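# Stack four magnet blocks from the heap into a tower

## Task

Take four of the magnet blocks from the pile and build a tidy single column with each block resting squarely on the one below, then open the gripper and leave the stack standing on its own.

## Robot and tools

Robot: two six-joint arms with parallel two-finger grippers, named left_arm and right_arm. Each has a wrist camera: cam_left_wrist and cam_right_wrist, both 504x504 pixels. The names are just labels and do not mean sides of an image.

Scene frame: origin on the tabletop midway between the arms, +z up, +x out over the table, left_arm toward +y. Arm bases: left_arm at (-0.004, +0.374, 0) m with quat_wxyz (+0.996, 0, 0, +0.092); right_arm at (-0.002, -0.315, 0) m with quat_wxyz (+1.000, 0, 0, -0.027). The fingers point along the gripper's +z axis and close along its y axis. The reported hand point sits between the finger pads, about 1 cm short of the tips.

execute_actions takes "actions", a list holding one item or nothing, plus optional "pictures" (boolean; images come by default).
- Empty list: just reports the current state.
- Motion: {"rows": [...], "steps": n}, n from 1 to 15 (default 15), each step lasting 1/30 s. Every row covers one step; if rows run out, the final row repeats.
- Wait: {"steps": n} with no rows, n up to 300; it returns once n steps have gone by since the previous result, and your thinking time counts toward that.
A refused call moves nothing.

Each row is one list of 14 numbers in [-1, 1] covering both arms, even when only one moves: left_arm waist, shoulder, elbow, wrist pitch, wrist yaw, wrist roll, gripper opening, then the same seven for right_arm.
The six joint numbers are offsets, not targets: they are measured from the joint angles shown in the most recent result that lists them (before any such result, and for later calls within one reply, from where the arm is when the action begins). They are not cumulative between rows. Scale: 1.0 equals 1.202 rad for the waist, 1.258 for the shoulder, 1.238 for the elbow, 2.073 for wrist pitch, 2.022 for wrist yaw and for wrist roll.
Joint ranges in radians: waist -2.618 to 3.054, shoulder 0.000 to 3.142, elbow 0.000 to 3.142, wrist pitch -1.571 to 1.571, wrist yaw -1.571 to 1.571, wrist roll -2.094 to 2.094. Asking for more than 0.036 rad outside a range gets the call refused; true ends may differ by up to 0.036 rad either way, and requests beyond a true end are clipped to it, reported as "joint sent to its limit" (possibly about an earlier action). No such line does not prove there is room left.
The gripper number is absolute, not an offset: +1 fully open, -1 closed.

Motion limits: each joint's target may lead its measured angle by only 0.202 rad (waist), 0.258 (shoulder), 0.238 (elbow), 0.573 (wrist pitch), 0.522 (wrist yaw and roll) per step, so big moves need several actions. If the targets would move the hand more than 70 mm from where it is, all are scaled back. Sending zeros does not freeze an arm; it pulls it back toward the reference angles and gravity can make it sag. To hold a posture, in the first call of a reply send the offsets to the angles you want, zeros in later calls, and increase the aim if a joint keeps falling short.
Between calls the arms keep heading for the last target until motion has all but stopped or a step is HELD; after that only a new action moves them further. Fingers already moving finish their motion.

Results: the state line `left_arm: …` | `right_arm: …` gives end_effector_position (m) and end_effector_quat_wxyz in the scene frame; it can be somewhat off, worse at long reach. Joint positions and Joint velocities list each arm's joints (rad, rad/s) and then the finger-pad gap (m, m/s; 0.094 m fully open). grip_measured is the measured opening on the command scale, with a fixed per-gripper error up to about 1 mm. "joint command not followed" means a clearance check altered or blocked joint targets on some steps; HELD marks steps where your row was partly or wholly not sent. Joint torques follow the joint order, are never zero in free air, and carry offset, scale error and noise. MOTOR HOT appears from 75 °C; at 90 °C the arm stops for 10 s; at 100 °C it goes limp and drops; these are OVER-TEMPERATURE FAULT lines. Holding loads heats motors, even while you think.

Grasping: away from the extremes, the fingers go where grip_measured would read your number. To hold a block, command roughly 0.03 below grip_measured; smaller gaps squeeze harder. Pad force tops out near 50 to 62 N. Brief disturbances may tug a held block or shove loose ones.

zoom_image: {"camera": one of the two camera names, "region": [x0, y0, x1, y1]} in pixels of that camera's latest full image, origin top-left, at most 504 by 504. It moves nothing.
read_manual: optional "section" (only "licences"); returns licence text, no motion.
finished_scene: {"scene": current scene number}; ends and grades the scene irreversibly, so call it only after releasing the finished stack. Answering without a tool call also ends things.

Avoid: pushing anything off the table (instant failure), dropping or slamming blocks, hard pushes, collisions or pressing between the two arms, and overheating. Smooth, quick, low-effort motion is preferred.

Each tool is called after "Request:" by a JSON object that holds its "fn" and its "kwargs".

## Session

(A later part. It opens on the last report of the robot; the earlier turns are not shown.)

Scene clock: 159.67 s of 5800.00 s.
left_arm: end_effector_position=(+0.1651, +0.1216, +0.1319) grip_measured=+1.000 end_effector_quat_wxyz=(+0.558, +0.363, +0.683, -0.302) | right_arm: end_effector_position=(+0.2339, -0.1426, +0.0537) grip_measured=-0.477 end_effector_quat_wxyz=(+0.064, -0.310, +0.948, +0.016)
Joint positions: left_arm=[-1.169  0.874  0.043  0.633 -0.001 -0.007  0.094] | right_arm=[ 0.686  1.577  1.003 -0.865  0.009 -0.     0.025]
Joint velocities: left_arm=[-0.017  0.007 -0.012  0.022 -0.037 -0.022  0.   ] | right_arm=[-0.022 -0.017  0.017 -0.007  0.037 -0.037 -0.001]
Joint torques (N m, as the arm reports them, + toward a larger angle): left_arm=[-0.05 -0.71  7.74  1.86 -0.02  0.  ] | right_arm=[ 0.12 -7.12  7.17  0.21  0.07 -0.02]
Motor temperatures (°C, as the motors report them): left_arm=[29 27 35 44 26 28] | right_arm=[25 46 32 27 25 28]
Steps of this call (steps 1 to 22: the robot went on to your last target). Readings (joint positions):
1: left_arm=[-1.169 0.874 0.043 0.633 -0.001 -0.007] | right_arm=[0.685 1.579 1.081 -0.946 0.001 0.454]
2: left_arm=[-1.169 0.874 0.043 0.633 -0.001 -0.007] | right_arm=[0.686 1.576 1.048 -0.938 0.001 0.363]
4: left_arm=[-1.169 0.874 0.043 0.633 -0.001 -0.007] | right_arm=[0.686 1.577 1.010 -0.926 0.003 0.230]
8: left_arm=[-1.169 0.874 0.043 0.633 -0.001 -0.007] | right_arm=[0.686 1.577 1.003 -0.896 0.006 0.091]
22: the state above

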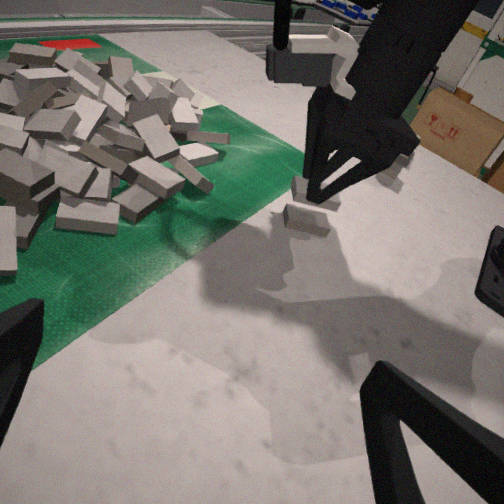

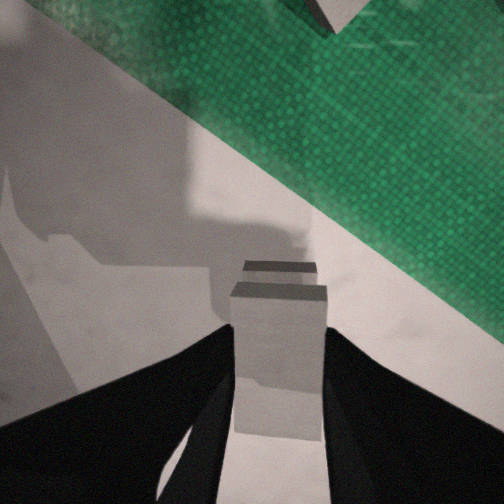

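Request:
{"fn": "execute_actions", "kwargs": {"actions": [{"rows":[[0,0,0,0,0,0,1,0,0.004,-0.012,0.01,0,0,-0.51],[0,0,0,0,0,0,1,0,0.006,-0.018,0.015,0,0,-0.51],[0,0,0,0,0,0,1,0,0.008,-0.024,0.02,0,0,-0.51],[0,0,0,0,0,0,1,0,0.01,-0.03,0.025,0,0,-0.51],[0,0,0,0,0,0,1,0,0.012,-0.036,0.03,0,0,-0.51],[0,0,0,0,0,0,1,0,0.014,-0.042,0.035,0,0,-0.51],[0,0,0,0,0,0,1,0,0.016,-0.048,0.039,0,0,-0.51],[0,0,0,0,0,0,1,0,0.018,-0.053,0.043,0,0,-0.51],[0,0,0,0,0,0,1,0,0.02,-0.057,0.043,0,0,-0.51]]}], "pictures": false}}

Request:
{"fn": "execute_actions", "kwargs": {"actions": [{"steps":5}]}}

Request:
{"fn": "zoom_image", "kwargs": {"camera": "cam_left_wrist", "region": [250,150,370,270]}}

Scene clock: 166.50 s of 5800.00 s.
left_arm: end_effector_position=(+0.1651, +0.1216, +0.1319) grip_measured=+1.000 end_effector_quat_wxyz=(+0.558, +0.363, +0.683, -0.302) | right_arm: end_effector_position=(+0.2287, -0.1465, +0.0345) grip_measured=-0.477 end_effector_quat_wxyz=(+0.055, -0.312, +0.948, +0.013)
Joint positions: left_arm=[-1.169  0.874  0.043  0.633 -0.001 -0.007  0.094] | right_arm=[ 0.686  1.599  0.946 -0.806  0.01  -0.004  0.025]
Joint velocities: left_arm=[-0.017 -0.022  0.012  0.037  0.022  0.007  0.   ] | right_arm=[ 0.022 -0.002  0.002  0.037 -0.037 -0.022  0.001]
Joint torques (N m, as the arm reports them, + toward a larger angle): left_arm=[ 0.01 -0.77  7.55  1.86  0.   -0.02] | right_arm=[-0.03 -5.74  5.93  0.19 -0.01  0.03]
Motor temperatures (°C, as the motors report them): left_arm=[29 27 35 44 26 28] | right_arm=[25 45 32 27 25 28]
Steps of this call (steps 1 to 30: the robot went on to your last target; steps 31 to 90: nothing new was sent; then 3.33 s passed at rest; steps 91 to 105: all 15 steps of this action). Readings (joint positions):
91: left_arm=[-1.169 0.874 0.043 0.633 -0.001 -0.007] | right_arm=[0.686 1.577 1.003 -0.864 0.010 -0.004]
92: left_arm=[-1.169 0.874 0.043 0.633 -0.001 -0.007] | right_arm=[0.686 1.577 1.003 -0.863 0.010 -0.004]
94: left_arm=[-1.169 0.874 0.043 0.633 -0.001 -0.007] | right_arm=[0.686 1.577 0.999 -0.853 0.010 -0.004]
98: left_arm=[-1.169 0.874 0.043 0.633 -0.001 -0.007] | right_arm=[0.686 1.583 0.971 -0.823 0.010 -0.004]
105: the state above

Scene clock: 166.67 s of 5800.00 s.
left_arm: end_effector_position=(+0.1651, +0.1216, +0.1319) grip_measured=+1.000 end_effector_quat_wxyz=(+0.558, +0.363, +0.683, -0.302) | right_arm: end_effector_position=(+0.2303, -0.1453, +0.0348) grip_measured=-0.477 end_effector_quat_wxyz=(+0.059, -0.312, +0.948, +0.014)
Joint positions: left_arm=[-1.169  0.874  0.043  0.633 -0.001 -0.007  0.094] | right_arm=[ 0.686  1.599  0.946 -0.798  0.01  -0.004  0.025]
Joint velocities: left_arm=[-0.002  0.007  0.002 -0.022 -0.051  0.007  0.   ] | right_arm=[-0.022  0.002  0.007  0.051 -0.066 -0.022  0.   ]
Joint torques (N m, as the arm reports them, + toward a larger angle): left_arm=[-0.03 -0.73  7.65  1.85  0.01  0.01] | right_arm=[ 0.   -5.8   5.73  0.2  -0.01  0.03]
Motor temperatures (°C, as the motors report them): left_arm=[29 27 35 44 26 28] | right_arm=[25 45 32 27 25 28]
Steps of this call (steps 1 to 5: the robot went on to your last target). Readings (joint positions):
1: left_arm=[-1.169 0.874 0.043 0.633 -0.001 -0.007] | right_arm=[0.686 1.599 0.946 -0.804 0.010 -0.004]
2: left_arm=[-1.169 0.874 0.043 0.633 -0.001 -0.007] | right_arm=[0.686 1.599 0.946 -0.801 0.010 -0.004]
4: left_arm=[-1.169 0.874 0.043 0.633 -0.001 -0.007] | right_arm=[0.686 1.599 0.946 -0.799 0.010 -0.004]
5: the state above

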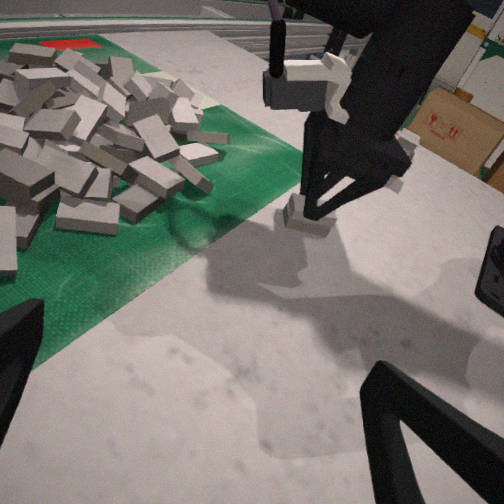

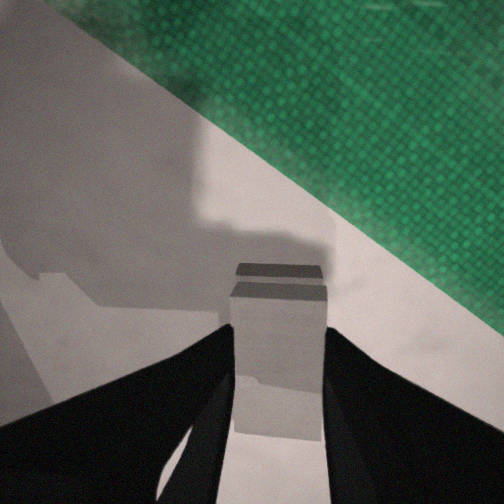

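Region (250, 150, 370, 270) of cam_left_wrist's 504x504 image, scaled by 4.200, with more detail than that image has.

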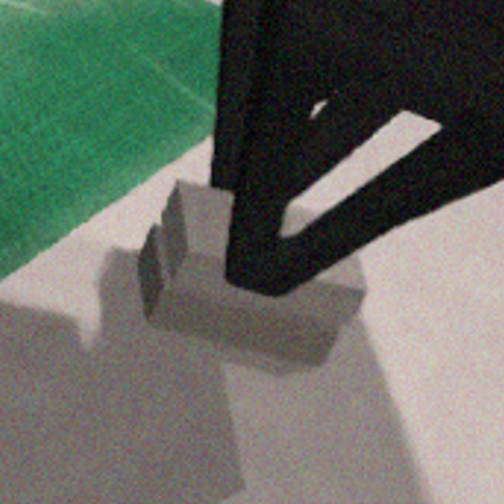

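Request:
{"fn": "execute_actions", "kwargs": {"actions": [{"rows":[[0,0,0,0,0,0,1,0,0,0,0.016,0,0,-0.51],[0,0,0,0,0,0,1,0,0,0,0.016,0,0,-0.51],[0,0,0,0,0,0,1,0,0,0,0.016,0,0,-0.51],[0,0,0,0,0,0,1,0,0,0,0.016,0,0,-0.51],[0,0,0,0,0,0,1,0,0,0,0.016,0,0,-0.51],[0,0,0,0,0,0,1,0,0,0,0.016,0,0,-0.51],[0,0,0,0,0,0,1,0,0.006,0,0.016,0,0,-0.51],[0,0,0,0,0,0,1,0,0.009,0,0.016,0,0,-0.51],[0,0,0,0,0,0,1,0,0.012,0,0.016,0,0,-0.51],[0,0,0,0,0,0,1,0,0.015,0,0.016,0,0,-0.51],[0,0,0,0,0,0,1,0,0.018,0,0.016,0,0,-0.51]]}]}}

Request:
{"fn": "zoom_image", "kwargs": {"camera": "cam_left_wrist", "region": [250,150,370,270]}}

Scene clock: 171.83 s of 5800.00 s.
left_arm: end_effector_position=(+0.1651, +0.1216, +0.1319) grip_measured=+1.000 end_effector_quat_wxyz=(+0.558, +0.363, +0.683, -0.302) | right_arm: end_effector_position=(+0.2325, -0.1437, +0.0332) grip_measured=-0.477 end_effector_quat_wxyz=(+0.062, -0.312, +0.948, +0.015)
Joint positions: left_arm=[-1.169  0.874  0.043  0.633 -0.001 -0.007  0.094] | right_arm=[ 0.686  1.606  0.946 -0.785  0.01  -0.004  0.025]
Joint velocities: left_arm=[-0.002 -0.017  0.007  0.037 -0.037 -0.051  0.   ] | right_arm=[-0.002  0.002 -0.012  0.051 -0.051  0.037 -0.001]
Joint torques (N m, as the arm reports them, + toward a larger angle): left_arm=[-0.1  -0.72  7.62  1.82  0.01  0.  ] | right_arm=[-0.01 -4.81  6.69  0.22 -0.02 -0.01]
Motor temperatures (°C, as the motors report them): left_arm=[29 27 35 44 26 28] | right_arm=[25 43 32 27 25 28]
Steps of this call (steps 1 to 30: the robot went on to your last target; steps 31 to 90: nothing new was sent; then 1.67 s passed at rest; steps 91 to 105: all 15 steps of this action). Readings (joint positions):
91: left_arm=[-1.169 0.874 0.043 0.633 -0.001 -0.007] | right_arm=[0.686 1.599 0.946 -0.795 0.010 -0.004]
92: left_arm=[-1.169 0.874 0.043 0.633 -0.001 -0.007] | right_arm=[0.686 1.599 0.946 -0.793 0.010 -0.004]
94: left_arm=[-1.169 0.874 0.043 0.633 -0.001 -0.007] | right_arm=[0.686 1.599 0.946 -0.790 0.010 -0.004]
98: left_arm=[-1.169 0.874 0.043 0.633 -0.001 -0.007] | right_arm=[0.686 1.599 0.946 -0.787 0.010 -0.004]
105: the state above

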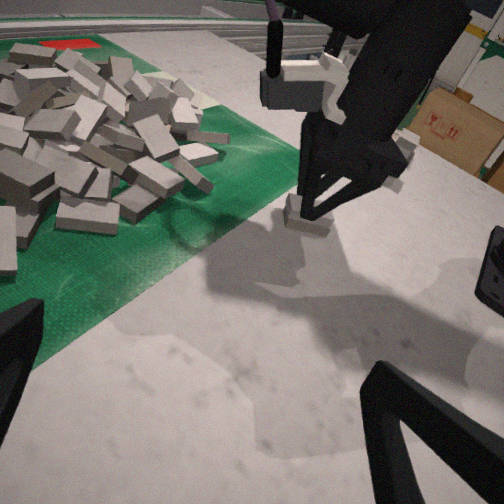

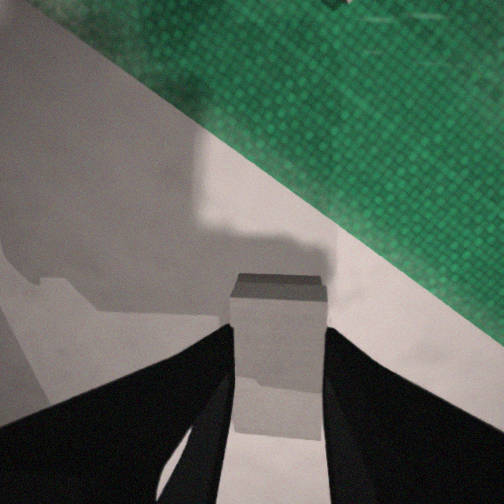

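Region (250, 150, 370, 270) of cam_left_wrist's 504x504 image, scaled by 4.200, with more detail than that image has.

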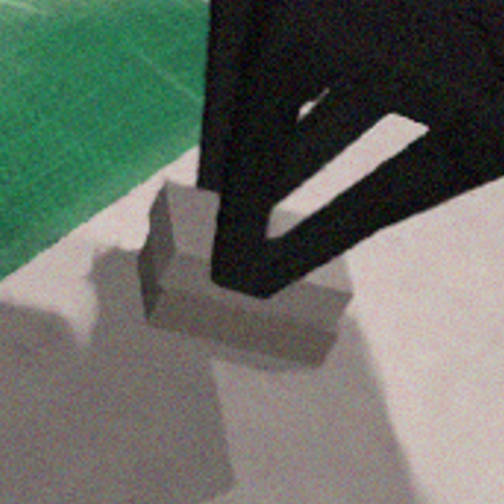

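Request:
{"fn": "execute_actions", "kwargs": {"actions": [{"rows":[[0,0,0,0,0,0,1,0,0,0,0,0,0,-0.45],[0,0,0,0,0,0,1,0,0,0,0,0,0,-0.35],[0,0,0,0,0,0,1,0,0,0,0,0,0,-0.25],[0,0,0,0,0,0,1,0,-0.012,0,0,0,0,-0.2],[0,0,0,0,0,0,1,0,-0.022,0.01,-0.006,0,0,-0.2],[0,0,0,0,0,0,1,0,-0.032,0.01,-0.012,0,0,-0.2],[0,0,0,0,0,0,1,0,-0.044,0.01,-0.016,0,0,-0.2],[0,0,0,0,0,0,1,0,-0.056,0.01,-0.02,0,0,-0.2],[0,0,0,0,0,0,1,0,-0.068,0.01,-0.024,0,0,-0.2],[0,0,0,0,0,0,1,0,-0.08,0.01,-0.028,0,0,-0.2],[0,0,0,0,0,0,1,0,-0.09,0.01,-0.03,0,0,-0.2],[0,0,0,0,0,0,1,0,-0.096,0.01,-0.03,0,0,-0.2]]}], "pictures": false}}

Request:
{"fn": "execute_actions", "kwargs": {"actions": [{"steps":3}], "pictures": false}}

Request:
{"fn": "execute_actions", "kwargs": {"actions": [{"rows":[[0,0,0,0,0,0,1,-0.01,0,0.04,-0.01,0,-0.03,-0.2],[0,0,0,0,0,0,1,-0.02,0.01,0.09,-0.025,0,-0.06,-0.2],[0,0,0,0,0,0,1,-0.035,0.03,0.14,-0.04,0,-0.1,-0.2],[0,0,0,0,0,0,1,-0.05,0.06,0.19,-0.055,0,-0.14,-0.2],[0,0,0,0,0,0,1,-0.065,0.09,0.245,-0.07,0,-0.18,-0.2],[0,0,0,0,0,0,1,-0.08,0.125,0.30,-0.085,0,-0.22,-0.2],[0,0,0,0,0,0,1,-0.095,0.16,0.355,-0.10,0,-0.26,-0.2],[0,0,0,0,0,0,1,-0.11,0.195,0.41,-0.115,0,-0.3,-0.2],[0,0,0,0,0,0,1,-0.125,0.23,0.465,-0.13,0,-0.34,-0.2],[0,0,0,0,0,0,1,-0.138,0.27,0.52,-0.145,0,-0.38,-0.2],[0,0,0,0,0,0,1,-0.148,0.31,0.57,-0.16,0,-0.42,-0.2],[0,0,0,0,0,0,1,-0.155,0.35,0.62,-0.175,0,-0.45,-0.2],[0,0,0,0,0,0,1,-0.159,0.39,0.66,-0.19,0,-0.472,-0.2],[0,0,0,0,0,0,1,-0.16,0.43,0.69,-0.2,0,-0.472,-0.2],[0,0,0,0,0,0,1,-0.16,0.47,0.705,-0.203,0,-0.472,-0.2]]}], "pictures": false}}

Request:
{"fn": "execute_actions", "kwargs": {"actions": [{"steps":18}]}}

Scene clock: 185.10 s of 5800.00 s.
left_arm: end_effector_position=(+0.1651, +0.1216, +0.1319) grip_measured=+1.000 end_effector_quat_wxyz=(+0.558, +0.363, +0.683, -0.302) | right_arm: end_effector_position=(+0.2316, -0.1444, +0.0609) grip_measured=-0.202 end_effector_quat_wxyz=(+0.095, -0.311, +0.945, +0.026)
Joint positions: left_arm=[-1.169  0.874  0.043  0.633 -0.001 -0.007  0.094] | right_arm=[ 0.686  1.499  0.946 -0.821  0.01  -0.004  0.037]
Joint velocities: left_arm=[-0.017 -0.032  0.002  0.022  0.007 -0.022  0.   ] | right_arm=[ 0.007 -0.066 -0.012 -0.007  0.051  0.007  0.001]
Joint torques (N m, as the arm reports them, + toward a larger angle): left_arm=[-0.01 -0.85  7.65  1.87  0.02  0.01] | right_arm=[-0.01 -6.2   8.36 -0.05 -0.01 -0.01]
Motor temperatures (°C, as the motors report them): left_arm=[29 27 35 44 26 28] | right_arm=[25 41 32 27 25 28]
Steps of this call (steps 1 to 15: the robot went on to your last target; steps 16 to 90: nothing new was sent; then 9.77 s passed at rest; steps 91 to 105: all 15 steps of this action). Readings (joint positions):
91: left_arm=[-1.169 0.874 0.043 0.633 -0.001 -0.007] | right_arm=[0.686 1.606 0.946 -0.785 0.010 -0.004]
92: left_arm=[-1.169 0.874 0.043 0.633 -0.001 -0.007] | right_arm=[0.686 1.606 0.946 -0.785 0.010 -0.004]
94: left_arm=[-1.169 0.874 0.043 0.633 -0.001 -0.007] | right_arm=[0.686 1.606 0.946 -0.785 0.010 -0.004]
98: left_arm=[-1.169 0.874 0.043 0.633 -0.001 -0.007] | right_arm=[0.686 1.586 0.946 -0.794 0.010 -0.004]
105: the state above

Scene clock: 185.20 s of 5800.00 s.
left_arm: end_effector_position=(+0.1651, +0.1216, +0.1319) grip_measured=+1.000 end_effector_quat_wxyz=(+0.558, +0.363, +0.683, -0.302) | right_arm: end_effector_position=(+0.2305, -0.1451, +0.0608) grip_measured=-0.202 end_effector_quat_wxyz=(+0.093, -0.311, +0.945, +0.025)
Joint positions: left_arm=[-1.169  0.874  0.043  0.633 -0.001 -0.007  0.094] | right_arm=[ 0.686  1.498  0.946 -0.826  0.01  -0.004  0.037]
Joint velocities: left_arm=[ 0.002 -0.002  0.002  0.007 -0.037  0.066  0.   ] | right_arm=[ 0.007  0.007  0.002 -0.037  0.007  0.022 -0.   ]
Joint torques (N m, as the arm reports them, + toward a larger angle): left_arm=[-0.01 -0.76  7.53  1.84 -0.02  0.03] | right_arm=[-0.01 -6.7   8.41  0.04 -0.01 -0.02]
Motor temperatures (°C, as the motors report them): left_arm=[29 27 35 44 26 28] | right_arm=[25 41 32 27 25 28]
Steps of this call (steps 1 to 3: the robot went on to your last target). Readings (joint positions):
1: left_arm=[-1.169 0.874 0.043 0.633 -0.001 -0.007] | right_arm=[0.686 1.498 0.946 -0.822 0.010 -0.004]
2: left_arm=[-1.169 0.874 0.043 0.633 -0.001 -0.007] | right_arm=[0.686 1.498 0.946 -0.824 0.010 -0.004]
3: the state above

Scene clock: 185.70 s of 5800.00 s.
left_arm: end_effector_position=(+0.1651, +0.1216, +0.1319) grip_measured=+1.000 end_effector_quat_wxyz=(+0.558, +0.363, +0.683, -0.302) | right_arm: end_effector_position=(+0.3918, -0.1283, +0.1261) grip_measured=-0.202 end_effector_quat_wxyz=(+0.119, -0.570, +0.812, -0.026)
Joint positions: left_arm=[-1.169  0.874  0.043  0.633 -0.001 -0.007  0.094] | right_arm=[ 0.498  1.977  1.76  -1.11   0.011 -0.781  0.037]
Joint velocities: left_arm=[-0.002 -0.022  0.007 -0.051 -0.007 -0.037  0.   ] | right_arm=[-0.183  1.287  1.092 -0.462  0.007 -1.238  0.   ]
Joint torques (N m, as the arm reports them, + toward a larger angle): left_arm=[ 0.02 -0.78  7.64  1.87  0.01 -0.02] | right_arm=[ 0.51 -7.38  7.07 -0.35 -0.06 -0.08]
Motor temperatures (°C, as the motors report them): left_arm=[29 27 35 44 26 28] | right_arm=[25 41 32 27 25 28]
Steps of this call (steps 1 to 15: all 15 steps of this action). Readings (joint positions):
1: left_arm=[-1.169 0.874 0.043 0.633 -0.001 -0.007] | right_arm=[0.686 1.498 0.948 -0.829 0.010 -0.013]
2: left_arm=[-1.169 0.874 0.043 0.633 -0.001 -0.007] | right_arm=[0.685 1.500 0.961 -0.843 0.009 -0.032]
4: left_arm=[-1.169 0.874 0.043 0.633 -0.001 -0.007] | right_arm=[0.668 1.528 1.036 -0.892 0.008 -0.105]
8: left_arm=[-1.169 0.874 0.043 0.633 -0.001 -0.007] | right_arm=[0.600 1.661 1.315 -0.968 0.007 -0.335]
15: the state above

Scene clock: 186.30 s of 5800.00 s.
left_arm: end_effector_position=(+0.1651, +0.1216, +0.1319) grip_measured=+1.000 end_effector_quat_wxyz=(+0.558, +0.363, +0.683, -0.302) | right_arm: end_effector_position=(+0.3732, -0.1403, +0.0795) grip_measured=-0.202 end_effector_quat_wxyz=(+0.014, -0.640, +0.768, -0.011)
Joint positions: left_arm=[-1.169  0.874  0.043  0.633 -0.001 -0.007  0.094] | right_arm=[ 0.492  2.106  1.795 -1.227  0.014 -0.95   0.037]
Joint velocities: left_arm=[-0.002  0.017  0.007 -0.007 -0.022 -0.051  0.   ] | right_arm=[ 0.002 -0.002  0.017 -0.037  0.007 -0.095  0.001]
Joint torques (N m, as the arm reports them, + toward a larger angle): left_arm=[-0.09 -0.78  7.55  1.83  0.02  0.  ] | right_arm=[  0.26 -12.51   9.23  -0.31  -0.06  -0.06]
Motor temperatures (°C, as the motors report them): left_arm=[29 27 35 44 26 28] | right_arm=[25 42 33 27 25 28]
Steps of this call (steps 1 to 18: the robot went on to your last target). Readings (joint positions):
1: left_arm=[-1.169 0.874 0.043 0.633 -0.001 -0.007] | right_arm=[0.494 2.016 1.786 -1.120 0.013 -0.815]
2: left_arm=[-1.169 0.874 0.043 0.633 -0.001 -0.007] | right_arm=[0.492 2.048 1.795 -1.129 0.013 -0.842]
4: left_arm=[-1.169 0.874 0.043 0.633 -0.001 -0.007] | right_arm=[0.492 2.092 1.795 -1.162 0.014 -0.883]
8: left_arm=[-1.169 0.874 0.043 0.633 -0.001 -0.007] | right_arm=[0.492 2.112 1.795 -1.207 0.014 -0.925]
18: the state above

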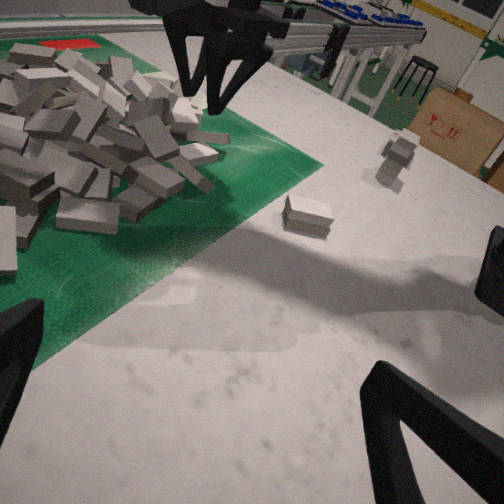

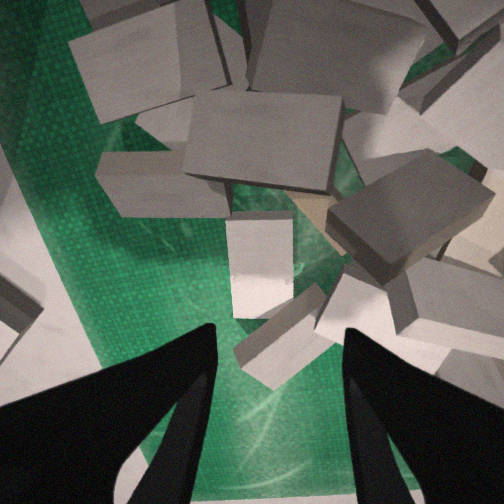

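Request:
{"fn": "execute_actions", "kwargs": {"actions": [{"rows":[[0,0,0,0,0,0,1,0.008,0.004,-0.01,0.01,-0.013,-0.008,-0.25],[0,0,0,0,0,0,1,0.014,0.008,-0.015,0.014,-0.013,-0.008,-0.3],[0,0,0,0,0,0,1,0.019,0.012,-0.02,0.018,-0.013,-0.008,-0.3],[0,0,0,0,0,0,1,0.023,0.016,-0.025,0.022,-0.013,-0.008,-0.3],[0,0,0,0,0,0,1,0.027,0.02,-0.03,0.026,-0.013,-0.008,-0.3],[0,0,0,0,0,0,1,0.027,0.024,-0.035,0.03,-0.013,-0.008,-0.3],[0,0,0,0,0,0,1,0.027,0.028,-0.04,0.034,-0.013,-0.008,-0.3],[0,0,0,0,0,0,1,0.027,0.032,-0.045,0.037,-0.013,-0.008,-0.3],[0,0,0,0,0,0,1,0.027,0.036,-0.05,0.04,-0.013,-0.008,-0.3],[0,0,0,0,0,0,1,0.027,0.04,-0.054,0.04,-0.013,-0.008,-0.3]]}], "pictures": false}}

Request:
{"fn": "execute_actions", "kwargs": {"actions": [{"steps":6}]}}

Scene clock: 197.07 s of 5800.00 s.
left_arm: end_effector_position=(+0.1651, +0.1216, +0.1319) grip_measured=+1.000 end_effector_quat_wxyz=(+0.558, +0.363, +0.683, -0.302) | right_arm: end_effector_position=(+0.3649, -0.1290, +0.0467) grip_measured=-0.298 end_effector_quat_wxyz=(-0.005, -0.654, +0.756, +0.001)
Joint positions: left_arm=[-1.169  0.874  0.043  0.633 -0.001 -0.007  0.094] | right_arm=[ 0.519  2.157  1.743 -1.167 -0.    -0.961  0.033]
Joint velocities: left_arm=[-0.007 -0.002 -0.007  0.022 -0.007  0.022  0.   ] | right_arm=[ 0.002  0.042 -0.051  0.022  0.022  0.007 -0.   ]
Joint torques (N m, as the arm reports them, + toward a larger angle): left_arm=[-0.12 -0.76  7.52  1.83  0.02 -0.02] | right_arm=[  0.62 -11.5    6.08   0.02  -0.1   -0.1 ]
Motor temperatures (°C, as the motors report them): left_arm=[29 27 35 45 26 28] | right_arm=[25 45 33 27 25 28]
Steps of this call (steps 1 to 15: the robot went on to your last target; steps 16 to 90: nothing new was sent; then 7.27 s passed at rest; steps 91 to 105: all 15 steps of this action). Readings (joint positions):
91: left_arm=[-1.169 0.874 0.043 0.633 -0.001 -0.007] | right_arm=[0.492 2.106 1.795 -1.228 0.012 -0.954]
92: left_arm=[-1.169 0.874 0.043 0.633 -0.001 -0.007] | right_arm=[0.493 2.106 1.795 -1.226 0.010 -0.956]
94: left_arm=[-1.169 0.874 0.043 0.633 -0.001 -0.007] | right_arm=[0.496 2.107 1.795 -1.218 0.008 -0.958]
98: left_arm=[-1.169 0.874 0.043 0.633 -0.001 -0.007] | right_arm=[0.513 2.117 1.780 -1.189 0.003 -0.959]
105: the state above

Scene clock: 197.27 s of 5800.00 s.
left_arm: end_effector_position=(+0.1651, +0.1216, +0.1319) grip_measured=+1.000 end_effector_quat_wxyz=(+0.558, +0.363, +0.683, -0.302) | right_arm: end_effector_position=(+0.3659, -0.1286, +0.0462) grip_measured=-0.298 end_effector_quat_wxyz=(-0.003, -0.654, +0.756, +0.001)
Joint positions: left_arm=[-1.169  0.874  0.043  0.633 -0.001 -0.007  0.094] | right_arm=[ 0.519  2.157  1.743 -1.162 -0.    -0.961  0.033]
Joint velocities: left_arm=[ 0.002  0.007  0.002 -0.037  0.022 -0.022  0.   ] | right_arm=[ 0.002 -0.007  0.007  0.007  0.022 -0.007 -0.   ]
Joint torques (N m, as the arm reports them, + toward a larger angle): left_arm=[-0.08 -0.76  7.59  1.86  0.02 -0.03] | right_arm=[  0.44 -11.38   5.79  -0.07  -0.1   -0.08]
Motor temperatures (°C, as the motors report them): left_arm=[29 27 35 45 26 28] | right_arm=[25 45 33 27 25 28]
Steps of this call (steps 1 to 6: the robot went on to your last target). Readings (joint positions):
1: left_arm=[-1.169 0.874 0.043 0.633 -0.001 -0.007] | right_arm=[0.519 2.157 1.743 -1.167 -0.000 -0.961]
2: left_arm=[-1.169 0.874 0.043 0.633 -0.001 -0.007] | right_arm=[0.519 2.157 1.743 -1.166 -0.000 -0.961]
4: left_arm=[-1.169 0.874 0.043 0.633 -0.001 -0.007] | right_arm=[0.519 2.157 1.743 -1.163 -0.000 -0.961]
6: the state above

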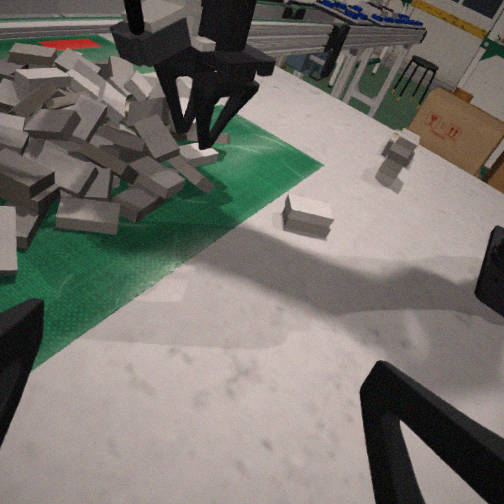

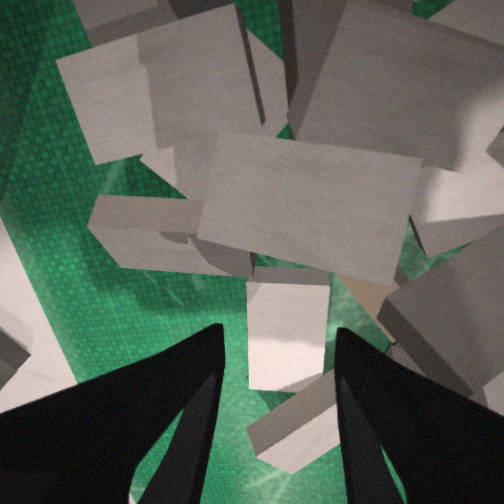

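Request:
{"fn": "execute_actions", "kwargs": {"actions": [{"rows":[[0,0,0,0,0,0,1,0,0,0,0.012,0,0.012,-0.3],[0,0,0,0,0,0,1,0,0.002,-0.01,0.016,0,0.012,-0.3],[0,0,0,0,0,0,1,0,0.004,-0.014,0.02,0,0.012,-0.3],[0,0,0,0,0,0,1,0,0.005,-0.018,0.023,0,0.012,-0.3],[0,0,0,0,0,0,1,0,0.006,-0.022,0.026,0,0.012,-0.3],[0,0,0,0,0,0,1,0,0.008,-0.026,0.029,0,0.012,-0.3],[0,0,0,0,0,0,1,0,0.009,-0.03,0.032,0,0.012,-0.3],[0,0,0,0,0,0,1,0,0.011,-0.034,0.035,0,0.012,-0.3],[0,0,0,0,0,0,1,0,0.012,-0.038,0.038,0,0.012,-0.3],[0,0,0,0,0,0,1,0,0.013,-0.042,0.041,0,0.012,-0.3],[0,0,0,0,0,0,1,0,0.015,-0.046,0.044,0,0.012,-0.3],[0,0,0,0,0,0,1,0,0.016,-0.05,0.044,0,0.012,-0.3],[0,0,0,0,0,0,1,0,0.018,-0.055,0.044,0,0.012,-0.3]]}], "pictures": false}}

Request:
{"fn": "execute_actions", "kwargs": {"actions": [{"steps":5}]}}

Scene clock: 202.83 s of 5800.00 s.
left_arm: end_effector_position=(+0.1651, +0.1216, +0.1319) grip_measured=+1.000 end_effector_quat_wxyz=(+0.558, +0.363, +0.683, -0.302) | right_arm: end_effector_position=(+0.3665, -0.1283, +0.0313) grip_measured=-0.298 end_effector_quat_wxyz=(-0.000, -0.647, +0.762, +0.000)
Joint positions: left_arm=[-1.169  0.874  0.043  0.633 -0.001 -0.007  0.094] | right_arm=[ 0.519  2.167  1.698 -1.102 -0.    -0.942  0.033]
Joint velocities: left_arm=[ 0.007  0.002 -0.007 -0.007  0.037 -0.022  0.   ] | right_arm=[ 0.002  0.076 -0.076  0.081 -0.007  0.022 -0.   ]
Joint torques (N m, as the arm reports them, + toward a larger angle): left_arm=[-0.09 -0.78  7.66  1.85 -0.02 -0.04] | right_arm=[  0.03 -10.78   5.65  -0.03  -0.02   0.05]
Motor temperatures (°C, as the motors report them): left_arm=[29 27 35 45 26 28] | right_arm=[25 45 33 27 25 28]
Steps of this call (steps 1 to 15: the robot went on to your last target; steps 16 to 90: nothing new was sent; then 2.07 s passed at rest; steps 91 to 105: all 15 steps of this action). Readings (joint positions):
91: left_arm=[-1.169 0.874 0.043 0.633 -0.001 -0.007] | right_arm=[0.519 2.157 1.743 -1.159 -0.000 -0.958]
92: left_arm=[-1.169 0.874 0.043 0.633 -0.001 -0.007] | right_arm=[0.519 2.157 1.743 -1.157 -0.000 -0.954]
94: left_arm=[-1.169 0.874 0.043 0.633 -0.001 -0.007] | right_arm=[0.519 2.157 1.743 -1.150 -0.000 -0.950]
98: left_arm=[-1.169 0.874 0.043 0.633 -0.001 -0.007] | right_arm=[0.519 2.157 1.736 -1.130 -0.000 -0.945]
105: the state above

Scene clock: 203.00 s of 5800.00 s.
left_arm: end_effector_position=(+0.1651, +0.1216, +0.1319) grip_measured=+1.000 end_effector_quat_wxyz=(+0.558, +0.363, +0.683, -0.302) | right_arm: end_effector_position=(+0.3653, -0.1289, +0.0277) grip_measured=-0.298 end_effector_quat_wxyz=(-0.004, -0.647, +0.762, +0.001)
Joint positions: left_arm=[-1.169  0.874  0.043  0.633 -0.001 -0.007  0.094] | right_arm=[ 0.519  2.173  1.693 -1.099 -0.    -0.942  0.033]
Joint velocities: left_arm=[-0.012 -0.007 -0.012 -0.066  0.051  0.007  0.   ] | right_arm=[-0.002  0.007 -0.017  0.022 -0.022 -0.022  0.001]
Joint torques (N m, as the arm reports them, + toward a larger angle): left_arm=[-0.02 -0.88  7.72  1.89 -0.01 -0.02] | right_arm=[  0.06 -10.85   5.12   0.11  -0.02   0.05]
Motor temperatures (°C, as the motors report them): left_arm=[29 27 35 45 26 28] | right_arm=[25 45 33 27 25 28]
Steps of this call (steps 1 to 5: the robot went on to your last target). Readings (joint positions):
1: left_arm=[-1.169 0.874 0.043 0.633 -0.001 -0.007] | right_arm=[0.519 2.170 1.696 -1.101 -0.000 -0.942]
2: left_arm=[-1.169 0.874 0.043 0.633 -0.001 -0.007] | right_arm=[0.519 2.172 1.694 -1.100 -0.000 -0.942]
4: left_arm=[-1.169 0.874 0.043 0.633 -0.001 -0.007] | right_arm=[0.519 2.173 1.693 -1.099 -0.000 -0.942]
5: the state above

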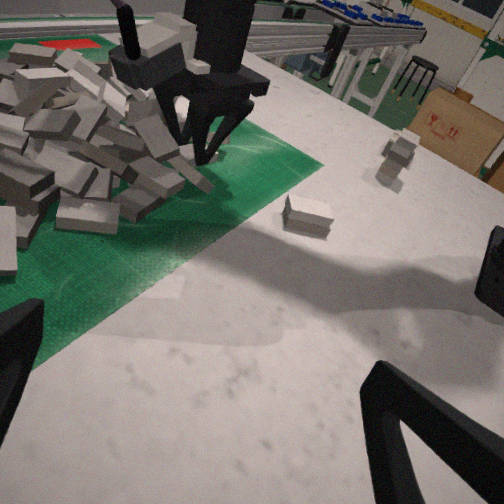

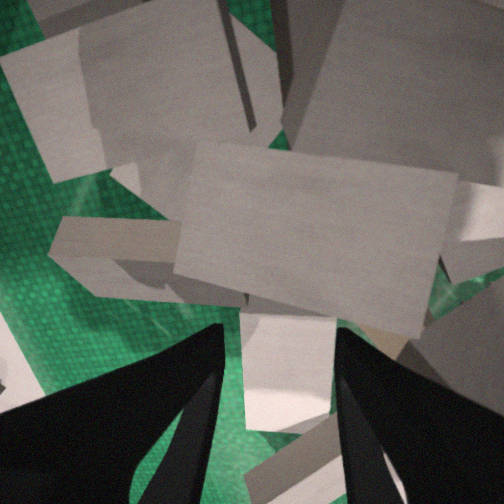

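Request:
{"fn": "execute_actions", "kwargs": {"actions": [{"rows":[[0,0,0,0,0,0,1,0,0.01,0,0,0,0,-0.33],[0,0,0,0,0,0,1,0,0.01,0,0,0,0,-0.36],[0,0,0,0,0,0,1,0,0.01,0,0,0,0,-0.39],[0,0,0,0,0,0,1,0,0.005,0,0,0,0,-0.42],[0,0,0,0,0,0,1,0,0,0,0,0,0,-0.45],[0,0,0,0,0,0,1,0,0,0,0,0,0,-0.48],[0,0,0,0,0,0,1,0,0,0,0,0,0,-0.51],[0,0,0,0,0,0,1,0,0,0,0,0,0,-0.51],[0,0,0,0,0,0,1,0,-0.01,0,-0.005,0,0,-0.51],[0,0,0,0,0,0,1,0,-0.018,0,-0.01,0,0,-0.51],[0,0,0,0,0,0,1,0,-0.024,0,-0.014,0,0,-0.51],[0,0,0,0,0,0,1,0,-0.03,0,-0.018,0,0,-0.51],[0,0,0,0,0,0,1,0,-0.036,0,-0.022,0,0,-0.51],[0,0,0,0,0,0,1,-0.006,-0.042,0,-0.026,0,0,-0.51],[0,0,0,0,0,0,1,-0.012,-0.046,0,-0.03,0,0,-0.51]]}], "pictures": false}}

Request:
{"fn": "execute_actions", "kwargs": {"actions": [{"steps":8}]}}

Scene clock: 209.20 s of 5800.00 s.
left_arm: end_effector_position=(+0.1651, +0.1216, +0.1319) grip_measured=+1.000 end_effector_quat_wxyz=(+0.558, +0.363, +0.683, -0.302) | right_arm: end_effector_position=(+0.3631, -0.1304, +0.0328) grip_measured=-0.484 end_effector_quat_wxyz=(-0.006, -0.647, +0.762, +0.000)
Joint positions: left_arm=[-1.169  0.874  0.043  0.633 -0.001 -0.007  0.094] | right_arm=[ 0.519  2.16   1.693 -1.114  0.002 -0.942  0.024]
Joint velocities: left_arm=[-0.002 -0.012 -0.012 -0.037 -0.095  0.022  0.   ] | right_arm=[-0.022 -0.149 -0.022 -0.154 -0.081 -0.022 -0.001]
Joint torques (N m, as the arm reports them, + toward a larger angle): left_arm=[-0.09 -0.77  7.63  1.86  0.01  0.  ] | right_arm=[ -1.01 -14.2    6.73  -0.36  -0.02  -0.02]
Motor temperatures (°C, as the motors report them): left_arm=[29 27 35 45 26 28] | right_arm=[25 46 32 27 25 28]
Steps of this call (steps 1 to 15: the robot went on to your last target; steps 16 to 90: nothing new was sent; then 2.70 s passed at rest; steps 91 to 105: all 15 steps of this action). Readings (joint positions):
91: left_arm=[-1.169 0.874 0.043 0.633 -0.001 -0.007] | right_arm=[0.519 2.173 1.693 -1.099 0.000 -0.942]
92: left_arm=[-1.169 0.874 0.043 0.633 -0.001 -0.007] | right_arm=[0.519 2.173 1.693 -1.099 0.000 -0.942]
94: left_arm=[-1.169 0.874 0.043 0.633 -0.001 -0.007] | right_arm=[0.519 2.173 1.693 -1.099 0.001 -0.942]
98: left_arm=[-1.169 0.874 0.043 0.633 -0.001 -0.007] | right_arm=[0.519 2.173 1.693 -1.099 0.001 -0.942]
105: the state above

Scene clock: 209.47 s of 5800.00 s.
left_arm: end_effector_position=(+0.1651, +0.1216, +0.1319) grip_measured=+1.000 end_effector_quat_wxyz=(+0.558, +0.363, +0.683, -0.302) | right_arm: end_effector_position=(+0.3602, -0.1328, +0.0433) grip_measured=-0.484 end_effector_quat_wxyz=(-0.004, -0.646, +0.763, +0.000)
Joint positions: left_arm=[-1.169  0.874  0.043  0.633 -0.001 -0.007  0.094] | right_arm=[ 0.517  2.133  1.693 -1.138  0.001 -0.942  0.024]
Joint velocities: left_arm=[ 0.002  0.002 -0.007  0.022 -0.037  0.022  0.   ] | right_arm=[-0.022 -0.007 -0.017 -0.022 -0.037 -0.051  0.   ]
Joint torques (N m, as the arm reports them, + toward a larger angle): left_arm=[-0.03 -0.81  7.52  1.85 -0.02 -0.01] | right_arm=[ -0.88 -12.67   6.99  -0.38  -0.03   0.  ]
Motor temperatures (°C, as the motors report them): left_arm=[29 27 35 45 26 28] | right_arm=[25 46 32 27 25 28]
Steps of this call (steps 1 to 8: the robot went on to your last target). Readings (joint positions):
1: left_arm=[-1.169 0.874 0.043 0.633 -0.001 -0.007] | right_arm=[0.519 2.154 1.693 -1.121 0.002 -0.942]
2: left_arm=[-1.169 0.874 0.043 0.633 -0.001 -0.007] | right_arm=[0.519 2.149 1.693 -1.126 0.002 -0.942]
4: left_arm=[-1.169 0.874 0.043 0.633 -0.001 -0.007] | right_arm=[0.519 2.139 1.693 -1.133 0.001 -0.942]
8: the state above

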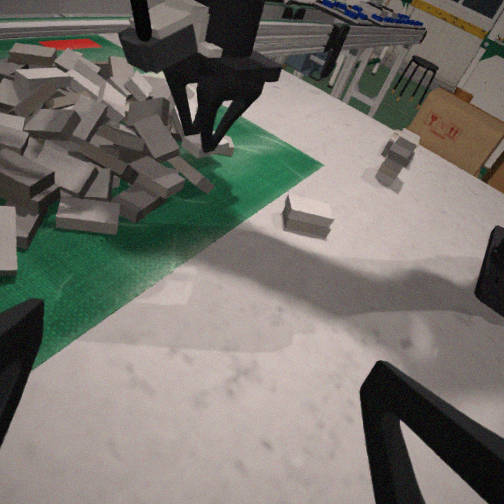

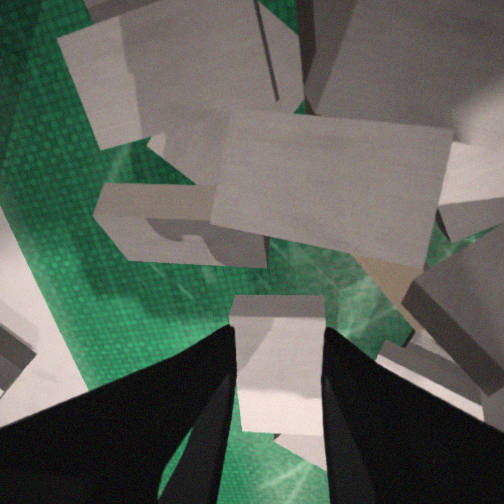

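Request:
{"fn": "execute_actions", "kwargs": {"actions": [{"rows":[[0,0,0,0,0,0,1,0,-0.02,0,-0.01,0,0,-0.515],[0,0,0,0,0,0,1,0,-0.045,0,-0.015,0,0,-0.515],[0,0,0,0,0,0,1,0,-0.075,-0.015,-0.02,0,0.02,-0.515],[0,0,0,0,0,0,1,0,-0.105,-0.04,-0.02,0,0.06,-0.515],[0,0,0,0,0,0,1,0,-0.14,-0.07,-0.02,0,0.10,-0.515],[0,0,0,0,0,0,1,0.01,-0.175,-0.105,-0.015,0,0.14,-0.515],[0,0,0,0,0,0,1,0.025,-0.21,-0.14,-0.01,0.009,0.18,-0.515],[0,0,0,0,0,0,1,0.045,-0.245,-0.18,0,0.009,0.22,-0.515],[0,0,0,0,0,0,1,0.065,-0.275,-0.22,0.01,0.009,0.26,-0.515],[0,0,0,0,0,0,1,0.085,-0.305,-0.26,0.02,0.009,0.3,-0.515],[0,0,0,0,0,0,1,0.102,-0.33,-0.3,0.03,0.009,0.34,-0.515],[0,0,0,0,0,0,1,0.117,-0.35,-0.34,0.04,0.009,0.38,-0.515],[0,0,0,0,0,0,1,0.129,-0.362,-0.375,0.05,0.009,0.42,-0.515],[0,0,0,0,0,0,1,0.137,-0.371,-0.41,0.061,0.009,0.45,-0.515],[0,0,0,0,0,0,1,0.142,-0.371,-0.44,0.061,0.009,0.469,-0.515]]}], "pictures": false}}

Request:
{"fn": "execute_actions", "kwargs": {"actions": [{"steps":18}]}}

Request:
{"fn": "zoom_image", "kwargs": {"camera": "cam_left_wrist", "region": [250,140,370,260]}}

Scene clock: 215.30 s of 5800.00 s.
left_arm: end_effector_position=(+0.1651, +0.1216, +0.1319) grip_measured=+1.000 end_effector_quat_wxyz=(+0.558, +0.363, +0.683, -0.302) | right_arm: end_effector_position=(+0.2538, -0.1337, +0.0893) grip_measured=-0.484 end_effector_quat_wxyz=(+0.041, -0.429, +0.902, -0.001)
Joint positions: left_arm=[-1.169  0.874  0.043  0.633 -0.001 -0.007  0.094] | right_arm=[ 0.676  1.669  1.252 -1.073  0.017 -0.266  0.024]
Joint velocities: left_arm=[ 0.007 -0.012  0.012 -0.022  0.022  0.066  0.   ] | right_arm=[ 0.505 -0.256 -1.238  0.359 -0.051  1.707  0.   ]
Joint torques (N m, as the arm reports them, + toward a larger angle): left_arm=[-0.03 -0.79  7.7   1.83  0.   -0.03] | right_arm=[-1.3  -5.9   4.85  0.04  0.12  0.08]
Motor temperatures (°C, as the motors report them): left_arm=[29 27 35 45 26 28] | right_arm=[25 47 32 27 25 28]
Steps of this call (steps 1 to 30: the robot went on to your last target; steps 31 to 90: nothing new was sent; then 2.33 s passed at rest; steps 91 to 105: all 15 steps of this action). Readings (joint positions):
91: left_arm=[-1.169 0.874 0.043 0.633 -0.001 -0.007] | right_arm=[0.515 2.133 1.693 -1.141 0.001 -0.942]
92: left_arm=[-1.169 0.874 0.043 0.633 -0.001 -0.007] | right_arm=[0.515 2.130 1.693 -1.141 0.001 -0.942]
94: left_arm=[-1.169 0.874 0.043 0.633 -0.001 -0.007] | right_arm=[0.515 2.103 1.678 -1.142 0.001 -0.917]
98: left_arm=[-1.169 0.874 0.043 0.633 -0.001 -0.007] | right_arm=[0.523 1.932 1.556 -1.139 0.011 -0.738]
105: the state above

Scene clock: 215.90 s of 5800.00 s.
left_arm: end_effector_position=(+0.1651, +0.1216, +0.1319) grip_measured=+1.000 end_effector_quat_wxyz=(+0.558, +0.363, +0.683, -0.302) | right_arm: end_effector_position=(+0.2326, -0.1416, +0.0608) grip_measured=-0.484 end_effector_quat_wxyz=(+0.008, -0.317, +0.948, -0.005)
Joint positions: left_arm=[-1.169  0.874  0.043  0.633 -0.001 -0.007  0.094] | right_arm=[ 0.694  1.676  1.147 -1.03   0.014 -0.004  0.024]
Joint velocities: left_arm=[-0.012 -0.007 -0.017 -0.022 -0.066 -0.022  0.   ] | right_arm=[-0.012  0.012 -0.002  0.081  0.007  0.037  0.001]
Joint torques (N m, as the arm reports them, + toward a larger angle): left_arm=[-0.07 -0.64  7.72  1.87 -0.01 -0.03] | right_arm=[-0.46 -7.61  7.13  0.01  0.04  0.05]
Motor temperatures (°C, as the motors report them): left_arm=[29 27 35 45 26 28] | right_arm=[25 47 32 27 25 28]
Steps of this call (steps 1 to 18: the robot went on to your last target). Readings (joint positions):
1: left_arm=[-1.169 0.874 0.043 0.633 -0.001 -0.007] | right_arm=[0.688 1.666 1.215 -1.067 0.014 -0.213]
2: left_arm=[-1.169 0.874 0.043 0.633 -0.001 -0.007] | right_arm=[0.694 1.668 1.186 -1.064 0.013 -0.170]
4: left_arm=[-1.169 0.874 0.043 0.633 -0.001 -0.007] | right_arm=[0.694 1.675 1.152 -1.064 0.014 -0.108]
8: left_arm=[-1.169 0.874 0.043 0.633 -0.001 -0.007] | right_arm=[0.694 1.676 1.147 -1.049 0.014 -0.044]
18: the state above

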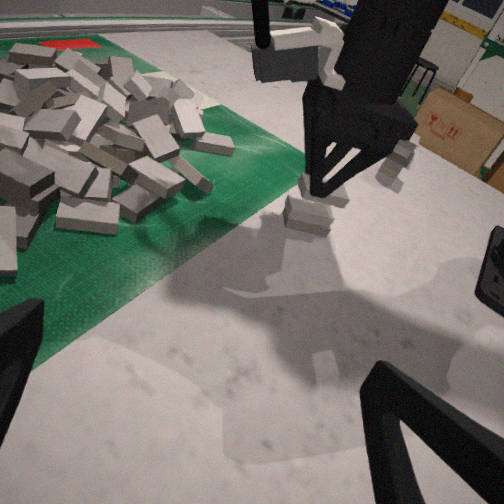

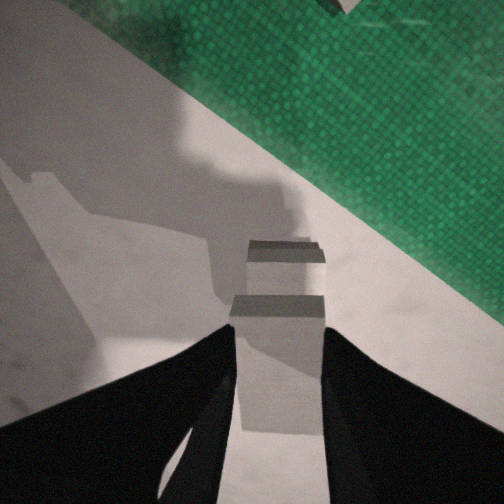

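Region (250, 140, 370, 260) of cam_left_wrist's 504x504 image, scaled by 4.200, with more detail than that image has.

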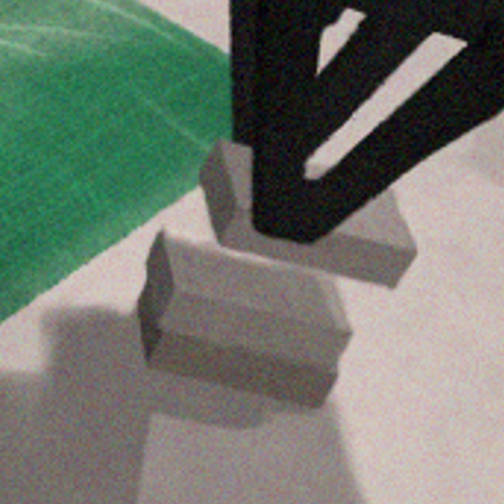

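Request:
{"fn": "execute_actions", "kwargs": {"actions": [{"rows":[[0,0,0,0,0,0,1,-0.008,0.004,0,0.012,0,0.012,-0.515],[0,0,0,0,0,0,1,-0.012,0.008,0,0.016,0,0.022,-0.515],[0,0,0,0,0,0,1,-0.014,0.012,0,0.02,0,0.022,-0.515],[0,0,0,0,0,0,1,-0.014,0.016,0,0.023,0,0.022,-0.515],[0,0,0,0,0,0,1,-0.014,0.02,0,0.0255,0,0.022,-0.515],[0,0,0,0,0,0,1,-0.014,0.024,0,0.0255,0,0.022,-0.515],[0,0,0,0,0,0,1,-0.014,0.028,0,0.0255,0,0.022,-0.515],[0,0,0,0,0,0,1,-0.014,0.031,0,0.0255,0,0.022,-0.515],[0,0,0,0,0,0,1,-0.014,0.034,0,0.0255,0,0.022,-0.515]]}], "pictures": false}}

Request:
{"fn": "execute_actions", "kwargs": {"actions": [{"steps":5}]}}

Request:
{"fn": "zoom_image", "kwargs": {"camera": "cam_left_wrist", "region": [250,140,370,260]}}

Scene clock: 223.07 s of 5800.00 s.
left_arm: end_effector_position=(+0.1651, +0.1216, +0.1319) grip_measured=+1.000 end_effector_quat_wxyz=(+0.558, +0.363, +0.683, -0.302) | right_arm: end_effector_position=(+0.2386, -0.1397, +0.0503) grip_measured=-0.484 end_effector_quat_wxyz=(+0.005, -0.296, +0.955, -0.006)
Joint positions: left_arm=[-1.169  0.874  0.043  0.633 -0.001 -0.007  0.094] | right_arm=[ 0.687  1.714  1.147 -0.996  0.014  0.034  0.024]
Joint velocities: left_arm=[ 0.012 -0.002 -0.002 -0.007 -0.007 -0.051  0.   ] | right_arm=[ 0.007 -0.022 -0.007  0.051  0.037 -0.139 -0.001]
Joint torques (N m, as the arm reports them, + toward a larger angle): left_arm=[-0.02 -0.8   7.58  1.83 -0.02 -0.01] | right_arm=[-0.87 -6.92  6.58 -0.02  0.    0.06]
Motor temperatures (°C, as the motors report them): left_arm=[29 27 35 45 26 28] | right_arm=[25 45 33 27 25 28]
Steps of this call (steps 1 to 15: the robot went on to your last target; steps 16 to 90: nothing new was sent; then 3.67 s passed at rest; steps 91 to 105: all 15 steps of this action). Readings (joint positions):
91: left_arm=[-1.169 0.874 0.043 0.633 -0.001 -0.007] | right_arm=[0.694 1.676 1.147 -1.028 0.014 0.003]
92: left_arm=[-1.169 0.874 0.043 0.633 -0.001 -0.007] | right_arm=[0.694 1.676 1.147 -1.027 0.014 0.009]
94: left_arm=[-1.169 0.874 0.043 0.633 -0.001 -0.007] | right_arm=[0.692 1.677 1.147 -1.020 0.014 0.018]
98: left_arm=[-1.169 0.874 0.043 0.633 -0.001 -0.007] | right_arm=[0.687 1.697 1.147 -1.004 0.014 0.028]
105: the state above

Scene clock: 223.23 s of 5800.00 s.
left_arm: end_effector_position=(+0.1651, +0.1216, +0.1319) grip_measured=+1.000 end_effector_quat_wxyz=(+0.558, +0.363, +0.683, -0.302) | right_arm: end_effector_position=(+0.2389, -0.1395, +0.0503) grip_measured=-0.484 end_effector_quat_wxyz=(+0.006, -0.295, +0.955, -0.005)
Joint positions: left_arm=[-1.169  0.874  0.043  0.633 -0.001 -0.007  0.094] | right_arm=[ 0.687  1.714  1.147 -0.995  0.014  0.034  0.024]
Joint velocities: left_arm=[-0.017 -0.007 -0.012 -0.022 -0.037 -0.037  0.   ] | right_arm=[ 0.002 -0.007 -0.012 -0.037  0.007  0.007 -0.001]
Joint torques (N m, as the arm reports them, + toward a larger angle): left_arm=[ 0.03 -0.91  7.68  1.86  0.01  0.01] | right_arm=[-0.81 -6.81  6.82 -0.01 -0.01  0.04]
Motor temperatures (°C, as the motors report them): left_arm=[29 27 35 45 26 28] | right_arm=[25 45 33 27 25 28]
Steps of this call (steps 1 to 5: the robot went on to your last target). Readings (joint positions):
1: left_arm=[-1.169 0.874 0.043 0.633 -0.001 -0.007] | right_arm=[0.687 1.714 1.147 -0.996 0.014 0.034]
2: left_arm=[-1.169 0.874 0.043 0.633 -0.001 -0.007] | right_arm=[0.687 1.714 1.147 -0.996 0.014 0.034]
4: left_arm=[-1.169 0.874 0.043 0.633 -0.001 -0.007] | right_arm=[0.687 1.714 1.147 -0.995 0.014 0.034]
5: the state above

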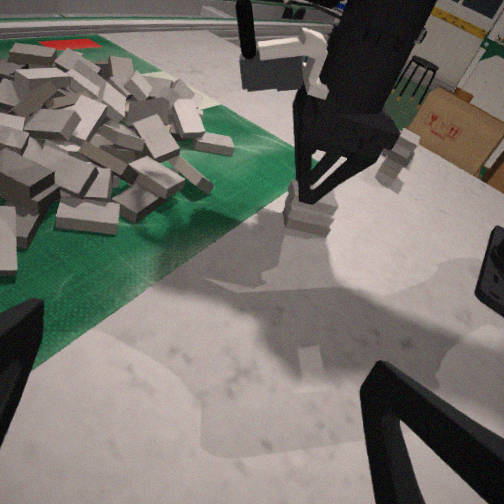

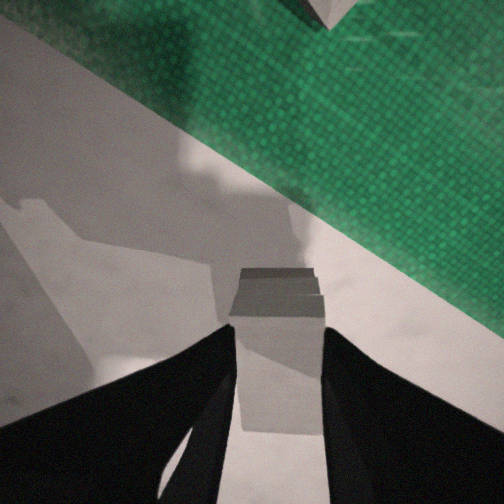

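Region (250, 140, 370, 260) of cam_left_wrist's 504x504 image, scaled by 4.200, with more detail than that image has.

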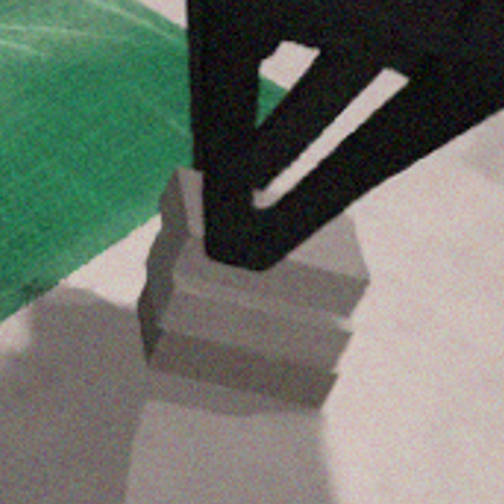

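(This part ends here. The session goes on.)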